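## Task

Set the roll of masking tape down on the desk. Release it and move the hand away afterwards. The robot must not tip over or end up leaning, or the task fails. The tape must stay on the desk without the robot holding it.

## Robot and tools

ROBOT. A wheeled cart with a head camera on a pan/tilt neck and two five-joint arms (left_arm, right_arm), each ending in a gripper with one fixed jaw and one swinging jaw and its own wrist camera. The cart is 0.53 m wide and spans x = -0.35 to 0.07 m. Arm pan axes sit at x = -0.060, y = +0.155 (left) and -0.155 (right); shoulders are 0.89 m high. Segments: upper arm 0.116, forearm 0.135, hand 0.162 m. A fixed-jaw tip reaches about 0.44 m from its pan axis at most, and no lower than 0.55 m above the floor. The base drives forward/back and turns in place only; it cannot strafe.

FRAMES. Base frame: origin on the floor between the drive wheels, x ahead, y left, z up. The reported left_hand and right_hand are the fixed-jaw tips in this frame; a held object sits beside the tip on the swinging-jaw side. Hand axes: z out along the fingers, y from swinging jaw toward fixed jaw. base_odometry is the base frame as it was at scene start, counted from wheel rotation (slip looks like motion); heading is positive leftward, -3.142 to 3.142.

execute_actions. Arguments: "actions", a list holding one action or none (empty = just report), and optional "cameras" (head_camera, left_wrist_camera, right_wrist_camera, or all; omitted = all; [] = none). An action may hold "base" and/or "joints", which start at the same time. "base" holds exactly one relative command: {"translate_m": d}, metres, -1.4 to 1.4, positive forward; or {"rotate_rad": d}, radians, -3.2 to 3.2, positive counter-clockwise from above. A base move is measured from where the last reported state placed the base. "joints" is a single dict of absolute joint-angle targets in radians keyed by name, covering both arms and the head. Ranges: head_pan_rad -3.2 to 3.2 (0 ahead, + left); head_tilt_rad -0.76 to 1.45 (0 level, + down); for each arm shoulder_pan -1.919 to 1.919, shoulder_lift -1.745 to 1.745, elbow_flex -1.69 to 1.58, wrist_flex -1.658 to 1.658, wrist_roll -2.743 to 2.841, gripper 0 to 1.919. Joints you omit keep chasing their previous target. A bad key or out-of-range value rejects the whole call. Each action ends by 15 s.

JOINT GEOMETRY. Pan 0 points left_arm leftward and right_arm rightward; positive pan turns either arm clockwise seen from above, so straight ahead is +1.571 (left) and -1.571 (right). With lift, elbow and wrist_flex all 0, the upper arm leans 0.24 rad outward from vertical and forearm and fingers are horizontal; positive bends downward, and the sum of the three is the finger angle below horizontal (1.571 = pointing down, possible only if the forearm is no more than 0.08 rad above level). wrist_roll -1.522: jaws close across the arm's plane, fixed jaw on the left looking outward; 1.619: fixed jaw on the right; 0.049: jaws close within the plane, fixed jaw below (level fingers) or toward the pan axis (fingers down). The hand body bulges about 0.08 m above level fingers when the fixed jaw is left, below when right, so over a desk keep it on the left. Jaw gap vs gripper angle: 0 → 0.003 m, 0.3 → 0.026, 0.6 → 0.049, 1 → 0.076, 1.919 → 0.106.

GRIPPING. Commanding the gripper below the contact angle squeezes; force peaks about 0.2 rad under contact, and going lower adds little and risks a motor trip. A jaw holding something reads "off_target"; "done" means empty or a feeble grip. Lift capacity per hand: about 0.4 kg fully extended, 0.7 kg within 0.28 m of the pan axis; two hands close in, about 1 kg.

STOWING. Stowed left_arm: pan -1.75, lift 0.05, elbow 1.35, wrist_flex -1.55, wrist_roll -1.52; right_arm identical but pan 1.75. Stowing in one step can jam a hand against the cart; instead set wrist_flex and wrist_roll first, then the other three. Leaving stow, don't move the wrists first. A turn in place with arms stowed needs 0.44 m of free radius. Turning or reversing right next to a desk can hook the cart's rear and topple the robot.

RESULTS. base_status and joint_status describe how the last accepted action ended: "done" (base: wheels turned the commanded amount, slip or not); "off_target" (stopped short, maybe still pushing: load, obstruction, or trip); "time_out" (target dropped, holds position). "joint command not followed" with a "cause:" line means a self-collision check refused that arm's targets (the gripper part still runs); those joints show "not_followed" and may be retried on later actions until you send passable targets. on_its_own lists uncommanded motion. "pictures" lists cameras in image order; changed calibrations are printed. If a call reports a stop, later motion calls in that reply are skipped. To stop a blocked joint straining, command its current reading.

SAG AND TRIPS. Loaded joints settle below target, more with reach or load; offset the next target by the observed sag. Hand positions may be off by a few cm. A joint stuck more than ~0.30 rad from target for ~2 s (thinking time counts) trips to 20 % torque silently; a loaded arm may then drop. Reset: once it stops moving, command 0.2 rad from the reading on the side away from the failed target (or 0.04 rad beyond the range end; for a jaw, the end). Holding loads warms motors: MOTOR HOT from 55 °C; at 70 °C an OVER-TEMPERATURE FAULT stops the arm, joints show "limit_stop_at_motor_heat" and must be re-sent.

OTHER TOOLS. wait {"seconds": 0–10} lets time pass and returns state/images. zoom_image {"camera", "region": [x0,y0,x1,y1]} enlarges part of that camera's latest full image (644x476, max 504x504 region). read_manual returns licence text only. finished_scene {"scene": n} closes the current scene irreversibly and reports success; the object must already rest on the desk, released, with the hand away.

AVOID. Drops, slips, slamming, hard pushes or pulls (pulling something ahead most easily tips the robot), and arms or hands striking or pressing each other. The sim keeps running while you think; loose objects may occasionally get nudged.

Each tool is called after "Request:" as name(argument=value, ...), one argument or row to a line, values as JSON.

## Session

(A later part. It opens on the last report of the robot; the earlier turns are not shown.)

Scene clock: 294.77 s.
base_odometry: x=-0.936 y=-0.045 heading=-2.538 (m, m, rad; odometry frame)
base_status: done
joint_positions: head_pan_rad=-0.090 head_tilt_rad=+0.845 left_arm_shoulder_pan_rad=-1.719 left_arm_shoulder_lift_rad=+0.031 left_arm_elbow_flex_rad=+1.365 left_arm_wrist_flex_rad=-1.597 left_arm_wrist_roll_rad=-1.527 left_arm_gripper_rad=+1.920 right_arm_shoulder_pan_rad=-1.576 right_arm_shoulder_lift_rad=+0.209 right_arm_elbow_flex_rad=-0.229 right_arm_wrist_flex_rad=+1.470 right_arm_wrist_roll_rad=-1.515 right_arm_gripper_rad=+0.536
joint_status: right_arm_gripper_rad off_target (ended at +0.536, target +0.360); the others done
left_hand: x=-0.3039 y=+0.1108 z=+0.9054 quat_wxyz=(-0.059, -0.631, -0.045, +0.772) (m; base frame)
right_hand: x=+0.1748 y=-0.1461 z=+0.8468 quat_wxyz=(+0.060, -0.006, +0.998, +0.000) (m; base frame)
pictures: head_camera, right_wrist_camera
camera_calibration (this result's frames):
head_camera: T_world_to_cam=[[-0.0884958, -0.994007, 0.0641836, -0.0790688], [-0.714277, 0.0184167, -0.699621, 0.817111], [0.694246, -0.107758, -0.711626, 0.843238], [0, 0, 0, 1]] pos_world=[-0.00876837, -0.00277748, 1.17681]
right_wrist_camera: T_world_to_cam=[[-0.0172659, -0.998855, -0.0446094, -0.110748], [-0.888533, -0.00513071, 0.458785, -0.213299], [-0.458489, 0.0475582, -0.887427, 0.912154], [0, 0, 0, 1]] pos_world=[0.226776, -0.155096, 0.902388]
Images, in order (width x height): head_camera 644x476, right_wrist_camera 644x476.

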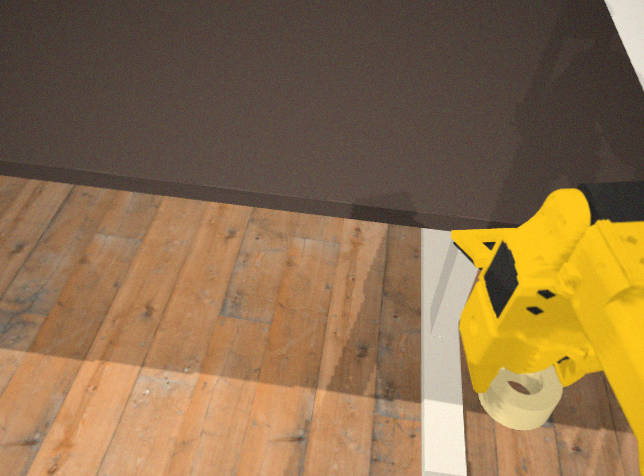

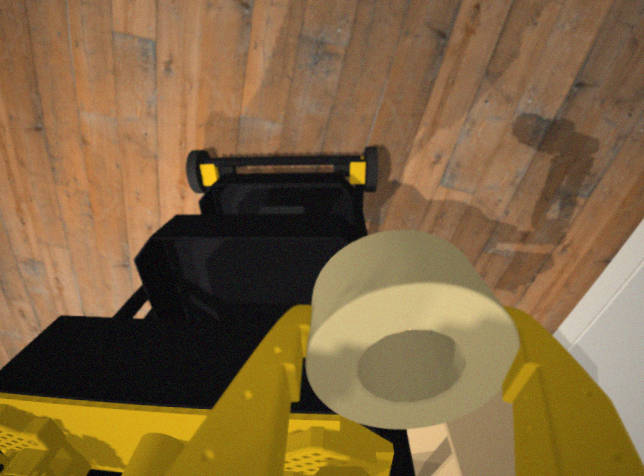

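Request:
execute_actions(
  actions=[
    {"base": {"translate_m": 0.32}, "joints": {"right_arm_shoulder_lift_rad": 0.66, "right_arm_elbow_flex_rad": -0.63, "right_arm_wrist_flex_rad": 1.345, "right_arm_gripper_rad": 0.36, "head_pan_rad": -0.3, "head_tilt_rad": 1.2}},
  ],
  cameras=["head_camera", "right_wrist_camera"],
)

Scene clock: 332.97 s.
base_odometry: x=-1.199 y=-0.226 heading=-2.539 (m, m, rad; odometry frame)
base_status: done
joint_positions: head_pan_rad=-0.290 head_tilt_rad=+1.195 left_arm_shoulder_pan_rad=-1.719 left_arm_shoulder_lift_rad=+0.031 left_arm_elbow_flex_rad=+1.365 left_arm_wrist_flex_rad=-1.597 left_arm_wrist_roll_rad=-1.527 left_arm_gripper_rad=+1.920 right_arm_shoulder_pan_rad=-1.576 right_arm_shoulder_lift_rad=+0.674 right_arm_elbow_flex_rad=-0.594 right_arm_wrist_flex_rad=+1.352 right_arm_wrist_roll_rad=-1.515 right_arm_gripper_rad=+0.536
joint_status: right_arm_gripper_rad off_target (ended at +0.536, target +0.360); the others done
left_hand: x=-0.3039 y=+0.1108 z=+0.9054 quat_wxyz=(-0.059, -0.631, -0.045, +0.772) (m; base frame)
right_hand: x=+0.2192 y=-0.1459 z=+0.7999 quat_wxyz=(+0.069, -0.006, +0.998, +0.000) (m; base frame)
pictures: head_camera, right_wrist_camera
camera_calibration (this result's frames):
head_camera: T_world_to_cam=[[-0.263172, -0.96289, 0.0598566, -0.0822983], [-0.884979, 0.216243, -0.412373, 0.478465], [0.384126, -0.161497, -0.909047, 1.05589], [0, 0, 0, 1]] pos_world=[-0.00382355, -0.0121855, 1.16209]
right_wrist_camera: T_world_to_cam=[[-0.016441, -0.998851, -0.0450114, -0.11171], [-0.896827, -0.00517211, 0.442352, -0.137361], [-0.442077, 0.0476402, -0.895711, 0.893938], [0, 0, 0, 1]] pos_world=[0.270164, -0.154879, 0.856444]
Images, in order (width x height): head_camera 644x476, right_wrist_camera 644x476.

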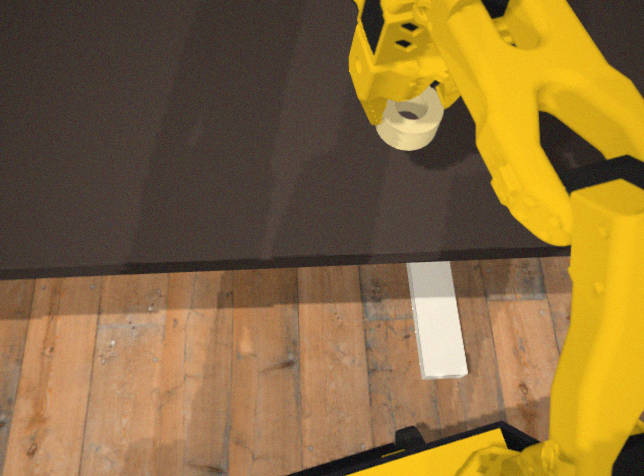

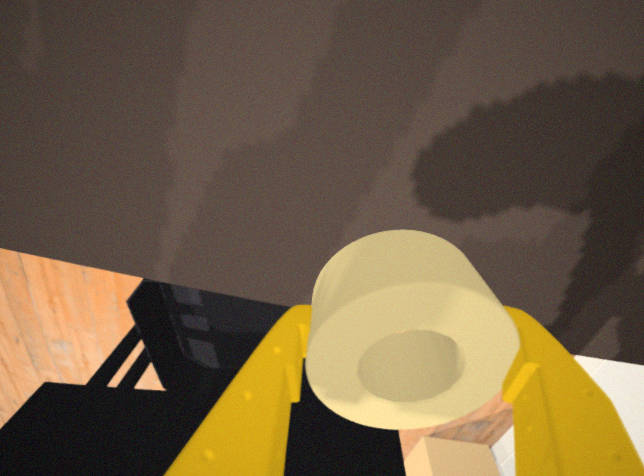

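Request:
zoom_image(
  camera="head_camera",
  region=[100, 230, 500, 300],
)

Request:
zoom_image(
  camera="head_camera",
  region=[300, 330, 644, 476],
)

Region (100, 230, 500, 300) of head_camera's 644x476 image, scaled by 1.260; it fills the top 88 rows of this view, and the rest is white.

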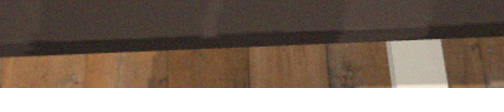

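Region (300, 330, 644, 476) of head_camera's 644x476 image, scaled by 1.465; it fills the top 214 rows of this view, and the rest is white.

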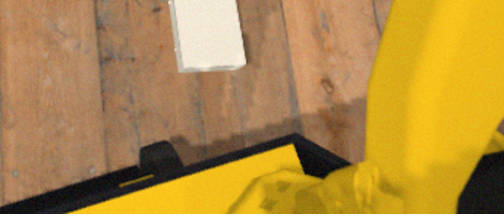

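Request:
execute_actions(
  actions=[
    {"base": {"translate_m": 0.045}, "joints": {"right_arm_shoulder_lift_rad": 0.725, "right_arm_elbow_flex_rad": -0.445, "right_arm_wrist_flex_rad": 1.127, "right_arm_gripper_rad": 0.36, "head_pan_rad": -0.45, "head_tilt_rad": 1.1}},
  ],
  cameras=["head_camera", "right_wrist_camera"],
)

Scene clock: 358.20 s.
base_odometry: x=-1.237 y=-0.252 heading=-2.540 (m, m, rad; odometry frame)
base_status: done
joint_positions: head_pan_rad=-0.440 head_tilt_rad=+1.115 left_arm_shoulder_pan_rad=-1.719 left_arm_shoulder_lift_rad=+0.031 left_arm_elbow_flex_rad=+1.365 left_arm_wrist_flex_rad=-1.597 left_arm_wrist_roll_rad=-1.527 left_arm_gripper_rad=+1.920 right_arm_shoulder_pan_rad=-1.576 right_arm_shoulder_lift_rad=+0.740 right_arm_elbow_flex_rad=-0.441 right_arm_wrist_flex_rad=+1.135 right_arm_wrist_roll_rad=-1.515 right_arm_gripper_rad=+0.536
joint_status: right_arm_gripper_rad off_target (ended at +0.536, target +0.360); the others done
left_hand: x=-0.3039 y=+0.1108 z=+0.9054 quat_wxyz=(-0.059, -0.631, -0.045, +0.772) (m; base frame)
right_hand: x=+0.2190 y=-0.1459 z=+0.7644 quat_wxyz=(+0.068, -0.006, +0.998, +0.000) (m; base frame)
pictures: head_camera, right_wrist_camera
camera_calibration (this result's frames):
head_camera: T_world_to_cam=[[-0.408504, -0.910681, 0.0615215, -0.0910451], [-0.810228, 0.330755, -0.483871, 0.564273], [0.420304, -0.247509, -0.872974, 1.01608], [0, 0, 0, 1]] pos_world=[-0.00706239, -0.0180612, 1.16564]
right_wrist_camera: T_world_to_cam=[[-0.01651, -0.998852, -0.0449785, -0.113322], [-0.896147, -0.00516871, 0.443727, -0.123085], [-0.44345, 0.0476333, -0.895032, 0.861835], [0, 0, 0, 1]] pos_world=[0.270007, -0.15488, 0.82089]
Images, in order (width x height): head_camera 644x476, right_wrist_camera 644x476.

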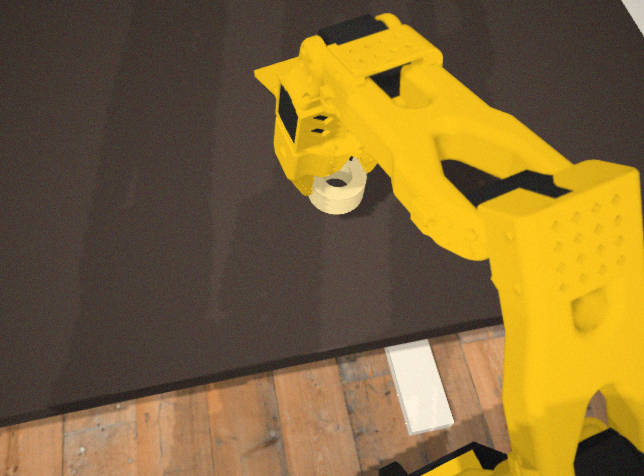

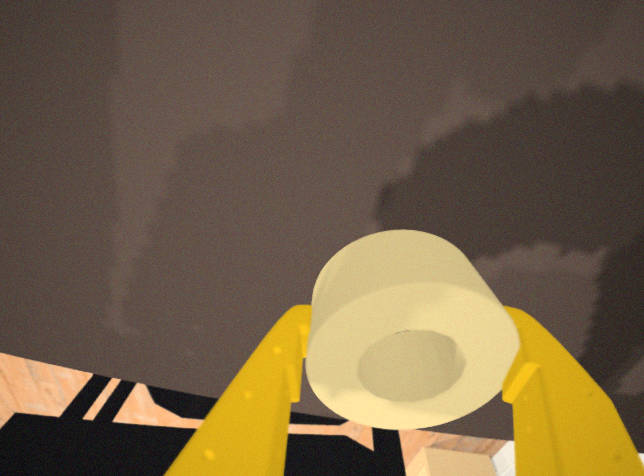

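Request:
execute_actions(
  actions=[
    {"joints": {"right_arm_shoulder_lift_rad": 0.822, "right_arm_elbow_flex_rad": -0.41, "right_arm_wrist_flex_rad": 0.991, "right_arm_gripper_rad": 0.36}},
  ],
  cameras=["head_camera", "right_wrist_camera"],
)

Scene clock: 377.33 s.
base_odometry: x=-1.237 y=-0.252 heading=-2.540 (m, m, rad; odometry frame)
base_status: not commanded
joint_positions: head_pan_rad=-0.440 head_tilt_rad=+1.115 left_arm_shoulder_pan_rad=-1.719 left_arm_shoulder_lift_rad=+0.031 left_arm_elbow_flex_rad=+1.365 left_arm_wrist_flex_rad=-1.597 left_arm_wrist_roll_rad=-1.527 left_arm_gripper_rad=+1.920 right_arm_shoulder_pan_rad=-1.576 right_arm_shoulder_lift_rad=+0.836 right_arm_elbow_flex_rad=-0.405 right_arm_wrist_flex_rad=+1.000 right_arm_wrist_roll_rad=-1.515 right_arm_gripper_rad=+0.536
joint_status: right_arm_gripper_rad off_target (ended at +0.536, target +0.360); the others done
left_hand: x=-0.3039 y=+0.1108 z=+0.9054 quat_wxyz=(-0.059, -0.631, -0.045, +0.772) (m; base frame)
right_hand: x=+0.2195 y=-0.1459 z=+0.7380 quat_wxyz=(+0.070, -0.006, +0.998, +0.000) (m; base frame)
pictures: head_camera, right_wrist_camera
camera_calibration (this result's frames):
head_camera: T_world_to_cam=[[-0.408504, -0.910681, 0.0615215, -0.0910451], [-0.810228, 0.330756, -0.483871, 0.564273], [0.420303, -0.24751, -0.872974, 1.01608], [0, 0, 0, 1]] pos_world=[-0.00706239, -0.0180612, 1.16564]
right_wrist_camera: T_world_to_cam=[[-0.0163719, -0.998851, -0.0450442, -0.11448], [-0.897504, -0.00517549, 0.440976, -0.108566], [-0.440702, 0.047647, -0.896388, 0.838835], [0, 0, 0, 1]] pos_world=[0.270363, -0.154878, 0.79464]
Images, in order (width x height): head_camera 644x476, right_wrist_camera 644x476.

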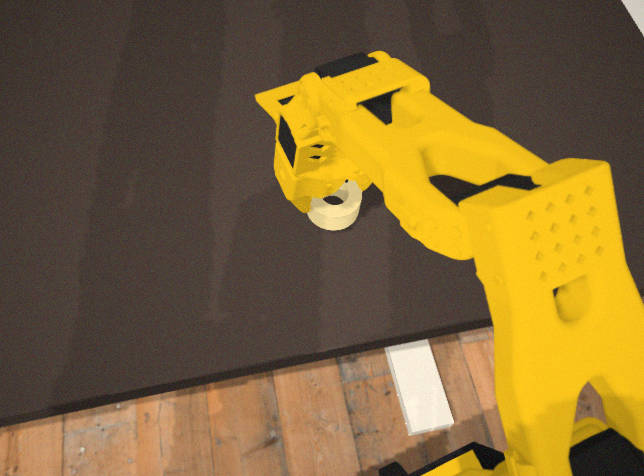

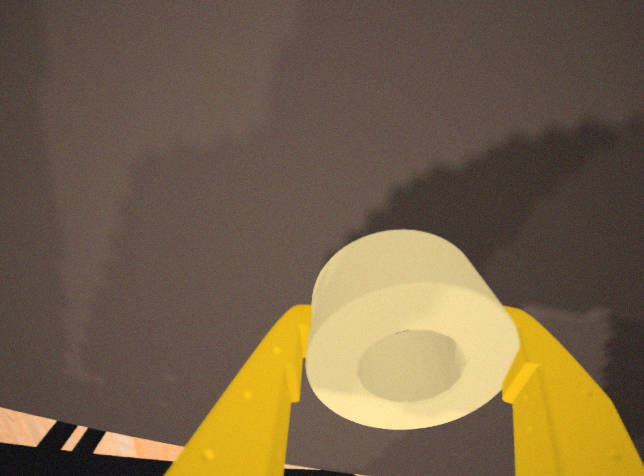

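Request:
zoom_image(
  camera="right_wrist_camera",
  region=[270, 180, 520, 340],
)

Request:
zoom_image(
  camera="head_camera",
  region=[270, 150, 400, 250],
)

Region (270, 180, 520, 340) of right_wrist_camera's 644x476 image, scaled by 2.016; it fills the top 323 rows of this view, and the rest is white.

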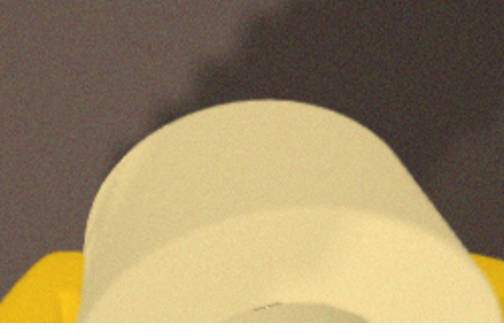

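Region (270, 150, 400, 250) of head_camera's 644x476 image, scaled by 3.877; it fills the top 388 rows of this view, and the rest is white.

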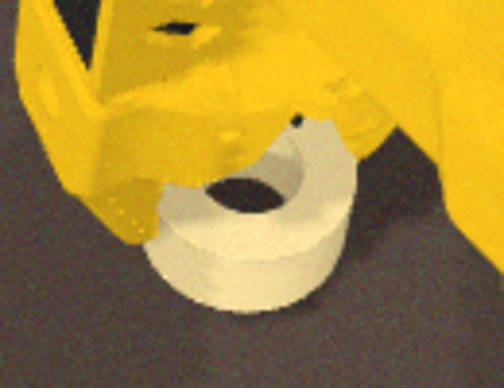

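Request:
execute_actions(
  actions=[
    {"joints": {"right_arm_shoulder_lift_rad": 0.845, "right_arm_elbow_flex_rad": -0.41, "right_arm_wrist_flex_rad": 0.971, "right_arm_gripper_rad": 0.36}},
  ],
  cameras=["head_camera", "right_wrist_camera"],
)

Scene clock: 389.70 s.
base_odometry: x=-1.237 y=-0.252 heading=-2.540 (m, m, rad; odometry frame)
base_status: not commanded
joint_positions: head_pan_rad=-0.440 head_tilt_rad=+1.115 left_arm_shoulder_pan_rad=-1.719 left_arm_shoulder_lift_rad=+0.031 left_arm_elbow_flex_rad=+1.365 left_arm_wrist_flex_rad=-1.597 left_arm_wrist_roll_rad=-1.527 left_arm_gripper_rad=+1.920 right_arm_shoulder_pan_rad=-1.576 right_arm_shoulder_lift_rad=+0.859 right_arm_elbow_flex_rad=-0.405 right_arm_wrist_flex_rad=+0.978 right_arm_wrist_roll_rad=-1.515 right_arm_gripper_rad=+0.536
joint_status: right_arm_gripper_rad off_target (ended at +0.536, target +0.360); the others done
left_hand: x=-0.3039 y=+0.1108 z=+0.9054 quat_wxyz=(-0.059, -0.631, -0.045, +0.772) (m; base frame)
right_hand: x=+0.2193 y=-0.1459 z=+0.7328 quat_wxyz=(+0.069, -0.006, +0.998, +0.000) (m; base frame)
pictures: head_camera, right_wrist_camera
camera_calibration (this result's frames):
head_camera: T_world_to_cam=[[-0.408504, -0.910681, 0.0615215, -0.0910451], [-0.810228, 0.330756, -0.483871, 0.564273], [0.420303, -0.24751, -0.872974, 1.01608], [0, 0, 0, 1]] pos_world=[-0.00706239, -0.0180612, 1.16564]
right_wrist_camera: T_world_to_cam=[[-0.016441, -0.998851, -0.0450114, -0.114731], [-0.896827, -0.00517211, 0.442352, -0.107615], [-0.442077, 0.0476402, -0.895711, 0.833823], [0, 0, 0, 1]] pos_world=[0.270215, -0.154879, 0.789304]
Images, in order (width x height): head_camera 644x476, right_wrist_camera 644x476.

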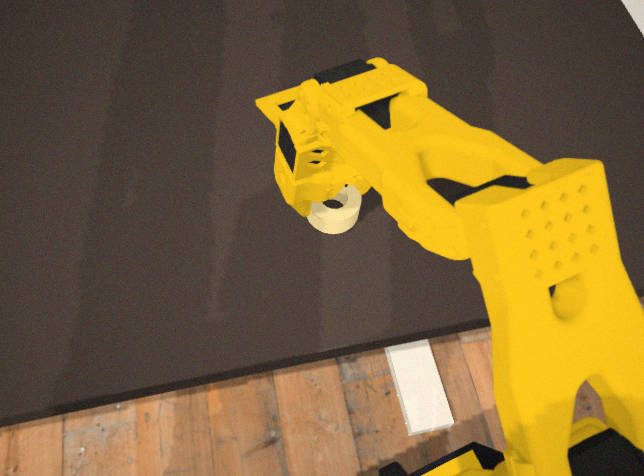

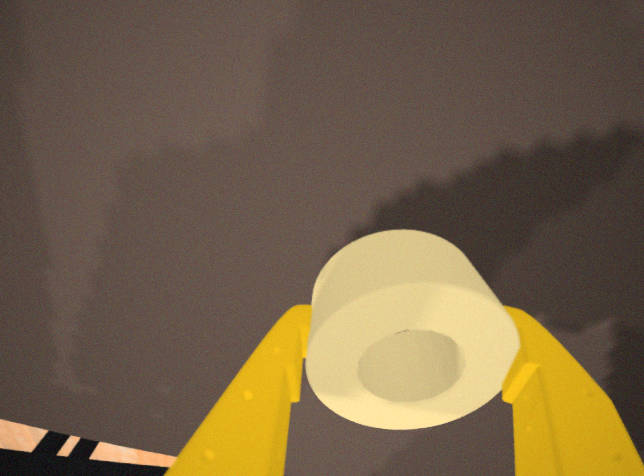

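Request:
execute_actions(
  actions=[
    {"joints": {"right_arm_shoulder_lift_rad": 0.863, "right_arm_elbow_flex_rad": -0.41, "right_arm_wrist_flex_rad": 0.954, "right_arm_gripper_rad": 0.36}},
  ],
  cameras=["head_camera", "right_wrist_camera"],
)

Scene clock: 393.87 s.
base_odometry: x=-1.237 y=-0.252 heading=-2.540 (m, m, rad; odometry frame)
base_status: not commanded
joint_positions: head_pan_rad=-0.440 head_tilt_rad=+1.115 left_arm_shoulder_pan_rad=-1.719 left_arm_shoulder_lift_rad=+0.031 left_arm_elbow_flex_rad=+1.365 left_arm_wrist_flex_rad=-1.597 left_arm_wrist_roll_rad=-1.527 left_arm_gripper_rad=+1.920 right_arm_shoulder_pan_rad=-1.576 right_arm_shoulder_lift_rad=+0.875 right_arm_elbow_flex_rad=-0.405 right_arm_wrist_flex_rad=+0.963 right_arm_wrist_roll_rad=-1.515 right_arm_gripper_rad=+0.536
joint_status: right_arm_gripper_rad off_target (ended at +0.536, target +0.360); the others done
left_hand: x=-0.3039 y=+0.1108 z=+0.9054 quat_wxyz=(-0.059, -0.631, -0.045, +0.772) (m; base frame)
right_hand: x=+0.2192 y=-0.1459 z=+0.7293 quat_wxyz=(+0.069, -0.006, +0.998, +0.000) (m; base frame)
pictures: head_camera, right_wrist_camera
camera_calibration (this result's frames):
head_camera: T_world_to_cam=[[-0.408504, -0.910681, 0.0615215, -0.0910452], [-0.810227, 0.330755, -0.483872, 0.564274], [0.420304, -0.24751, -0.872974, 1.01607], [0, 0, 0, 1]] pos_world=[-0.00706241, -0.0180612, 1.16564]
right_wrist_camera: T_world_to_cam=[[-0.016441, -0.998851, -0.0450114, -0.114889], [-0.896827, -0.00517211, 0.442352, -0.106129], [-0.442077, 0.0476402, -0.895711, 0.830676], [0, 0, 0, 1]] pos_world=[0.270155, -0.154879, 0.785821]
Images, in order (width x height): head_camera 644x476, right_wrist_camera 644x476.

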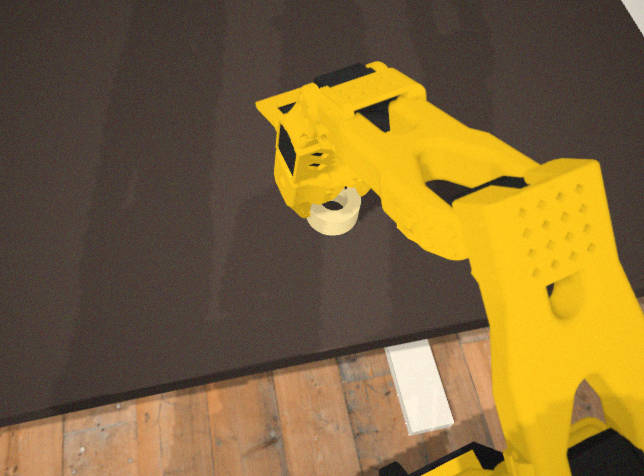

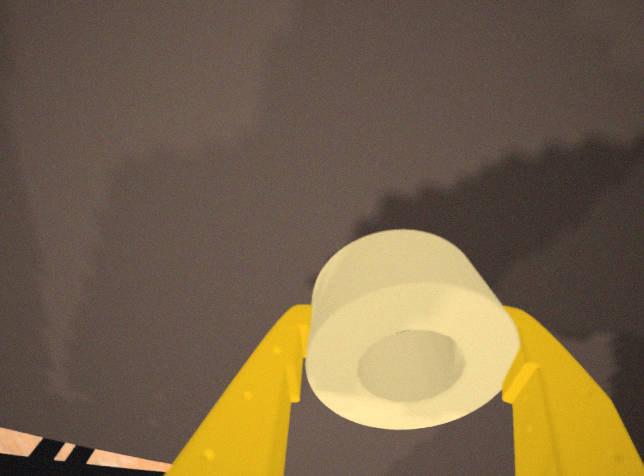

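Request:
execute_actions(
  actions=[
    {"joints": {"right_arm_shoulder_lift_rad": 0.877, "right_arm_elbow_flex_rad": -0.41, "right_arm_wrist_flex_rad": 0.945, "right_arm_gripper_rad": 0.36}},
  ],
  cameras=["right_wrist_camera"],
)

Scene clock: 397.37 s.
base_odometry: x=-1.237 y=-0.252 heading=-2.540 (m, m, rad; odometry frame)
base_status: not commanded
joint_positions: head_pan_rad=-0.440 head_tilt_rad=+1.115 left_arm_shoulder_pan_rad=-1.719 left_arm_shoulder_lift_rad=+0.031 left_arm_elbow_flex_rad=+1.365 left_arm_wrist_flex_rad=-1.597 left_arm_wrist_roll_rad=-1.527 left_arm_gripper_rad=+1.920 right_arm_shoulder_pan_rad=-1.576 right_arm_shoulder_lift_rad=+0.878 right_arm_elbow_flex_rad=-0.405 right_arm_wrist_flex_rad=+0.955 right_arm_wrist_roll_rad=-1.515 right_arm_gripper_rad=+0.536
joint_status: right_arm_gripper_rad off_target (ended at +0.536, target +0.360); the others done
left_hand: x=-0.3039 y=+0.1108 z=+0.9054 quat_wxyz=(-0.059, -0.631, -0.045, +0.772) (m; base frame)
right_hand: x=+0.2200 y=-0.1459 z=+0.7287 quat_wxyz=(+0.072, -0.006, +0.997, +0.000) (m; base frame)
pictures: right_wrist_camera
camera_calibration (this result's frames):
right_wrist_camera: T_world_to_cam=[[-0.0162336, -0.99885, -0.0451095, -0.114874], [-0.898853, -0.00518222, 0.43822, -0.101772], [-0.43795, 0.0476607, -0.897735, 0.831029], [0, 0, 0, 1]] pos_world=[0.270607, -0.154877, 0.785461]
Images, in order (width x height): right_wrist_camera 644x476.

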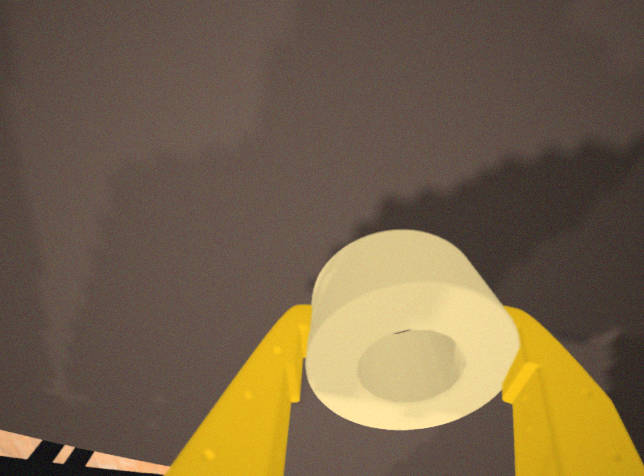

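Request:
execute_actions(
  actions=[
    {"joints": {"right_arm_shoulder_lift_rad": 0.862, "right_arm_gripper_rad": 1.1}},
  ],
  cameras=["right_wrist_camera"],
)

Scene clock: 401.90 s.
base_odometry: x=-1.237 y=-0.252 heading=-2.540 (m, m, rad; odometry frame)
base_status: not commanded
joint_positions: head_pan_rad=-0.440 head_tilt_rad=+1.115 left_arm_shoulder_pan_rad=-1.719 left_arm_shoulder_lift_rad=+0.031 left_arm_elbow_flex_rad=+1.365 left_arm_wrist_flex_rad=-1.597 left_arm_wrist_roll_rad=-1.527 left_arm_gripper_rad=+1.920 right_arm_shoulder_pan_rad=-1.576 right_arm_shoulder_lift_rad=+0.878 right_arm_elbow_flex_rad=-0.405 right_arm_wrist_flex_rad=+0.954 right_arm_wrist_roll_rad=-1.515 right_arm_gripper_rad=+1.093
joint_status: all done
left_hand: x=-0.3039 y=+0.1108 z=+0.9054 quat_wxyz=(-0.059, -0.631, -0.045, +0.772) (m; base frame)
right_hand: x=+0.2202 y=-0.1459 z=+0.7287 quat_wxyz=(+0.072, -0.006, +0.997, +0.000) (m; base frame)
pictures: right_wrist_camera
camera_calibration (this result's frames):
right_wrist_camera: T_world_to_cam=[[-0.0161644, -0.99885, -0.045142, -0.114859], [-0.899524, -0.00518557, 0.436841, -0.100415], [-0.436572, 0.0476676, -0.898405, 0.831354], [0, 0, 0, 1]] pos_world=[0.270763, -0.154876, 0.785573]
Images, in order (width x height): right_wrist_camera 644x476.

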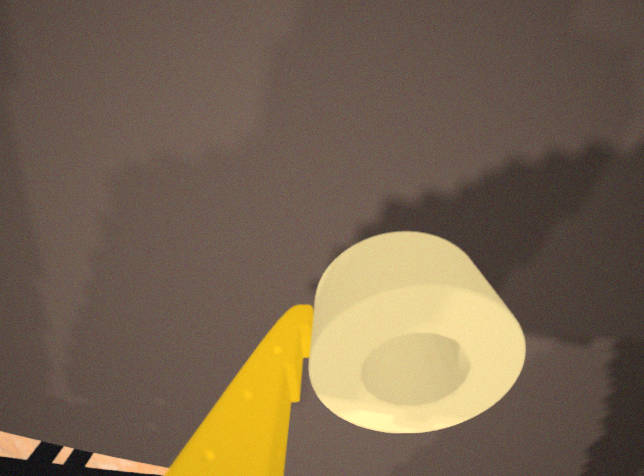

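Request:
execute_actions(
  actions=[
    {"joints": {"right_arm_shoulder_pan_rad": -1.62, "right_arm_shoulder_lift_rad": 0.55, "right_arm_elbow_flex_rad": -0.63, "right_arm_wrist_flex_rad": 1.35, "right_arm_gripper_rad": 1.1}},
  ],
  cameras=["right_wrist_camera"],
)

Request:
execute_actions(
  actions=[
    {"base": {"translate_m": -0.4}, "joints": {"right_arm_shoulder_pan_rad": -1.2, "right_arm_shoulder_lift_rad": 0.0, "right_arm_elbow_flex_rad": 0.3, "right_arm_wrist_flex_rad": 0.9, "head_pan_rad": -0.25, "head_tilt_rad": 0.65}},
  ],
  cameras=["head_camera"],
)

Scene clock: 408.83 s.
base_odometry: x=-1.237 y=-0.252 heading=-2.540 (m, m, rad; odometry frame)
base_status: not commanded
joint_positions: head_pan_rad=-0.440 head_tilt_rad=+1.115 left_arm_shoulder_pan_rad=-1.719 left_arm_shoulder_lift_rad=+0.031 left_arm_elbow_flex_rad=+1.365 left_arm_wrist_flex_rad=-1.597 left_arm_wrist_roll_rad=-1.527 left_arm_gripper_rad=+1.920 right_arm_shoulder_pan_rad=-1.610 right_arm_shoulder_lift_rad=+0.608 right_arm_elbow_flex_rad=-0.595 right_arm_wrist_flex_rad=+1.345 right_arm_wrist_roll_rad=-1.515 right_arm_gripper_rad=+1.094
joint_status: all done
left_hand: x=-0.3039 y=+0.1108 z=+0.9054 quat_wxyz=(-0.059, -0.631, -0.045, +0.772) (m; base frame)
right_hand: x=+0.2259 y=-0.1362 z=+0.8170 quat_wxyz=(+0.107, -0.023, +0.994, +0.002) (m; base frame)
pictures: right_wrist_camera
camera_calibration (this result's frames):
right_wrist_camera: T_world_to_cam=[[0.0207088, -0.998704, -0.0464933, -0.10831], [-0.926804, -0.0366176, 0.373755, -0.0804047], [-0.374973, 0.0353502, -0.926361, 0.919954], [0, 0, 0, 1]] pos_world=[0.272682, -0.143634, 0.877226]
Images, in order (width x height): right_wrist_camera 644x476.

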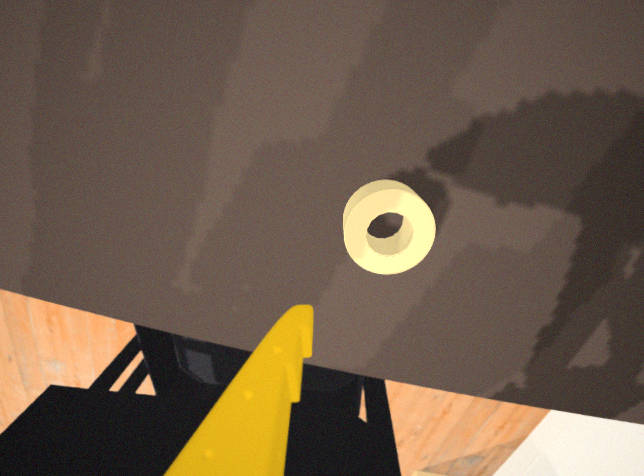

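Scene clock: 411.60 s.
base_odometry: x=-0.907 y=-0.025 heading=-2.540 (m, m, rad; odometry frame)
base_status: done
joint_positions: head_pan_rad=-0.260 head_tilt_rad=+0.664 left_arm_shoulder_pan_rad=-1.719 left_arm_shoulder_lift_rad=+0.031 left_arm_elbow_flex_rad=+1.365 left_arm_wrist_flex_rad=-1.597 left_arm_wrist_roll_rad=-1.527 left_arm_gripper_rad=+1.920 right_arm_shoulder_pan_rad=-1.211 right_arm_shoulder_lift_rad=+0.042 right_arm_elbow_flex_rad=+0.305 right_arm_wrist_flex_rad=+0.909 right_arm_wrist_roll_rad=-1.515 right_arm_gripper_rad=+1.094
joint_status: all done
left_hand: x=-0.3039 y=+0.1108 z=+0.9054 quat_wxyz=(-0.059, -0.631, -0.045, +0.772) (m; base frame)
right_hand: x=+0.1684 y=-0.2328 z=+0.8116 quat_wxyz=(+0.154, +0.173, +0.972, -0.029) (m; base frame)
pictures: head_camera
camera_calibration (this result's frames):
head_camera: T_world_to_cam=[[-0.266497, -0.961751, 0.0633611, -0.0864882], [-0.568041, 0.103613, -0.816452, 0.958457], [0.778658, -0.253574, -0.573926, 0.688714], [0, 0, 0, 1]] pos_world=[-0.0148791, -0.00784902, 1.18328]
Images, in order (width x height): head_camera 644x476.

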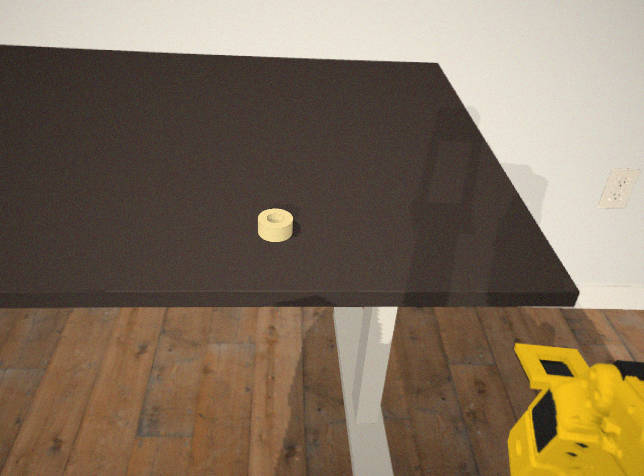

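The tape is resting flat on the desk and the robot has backed clear. I'm ending scene 1.

Request:
finished_scene(
  scene=1,
)

The scene is finished: the task was done.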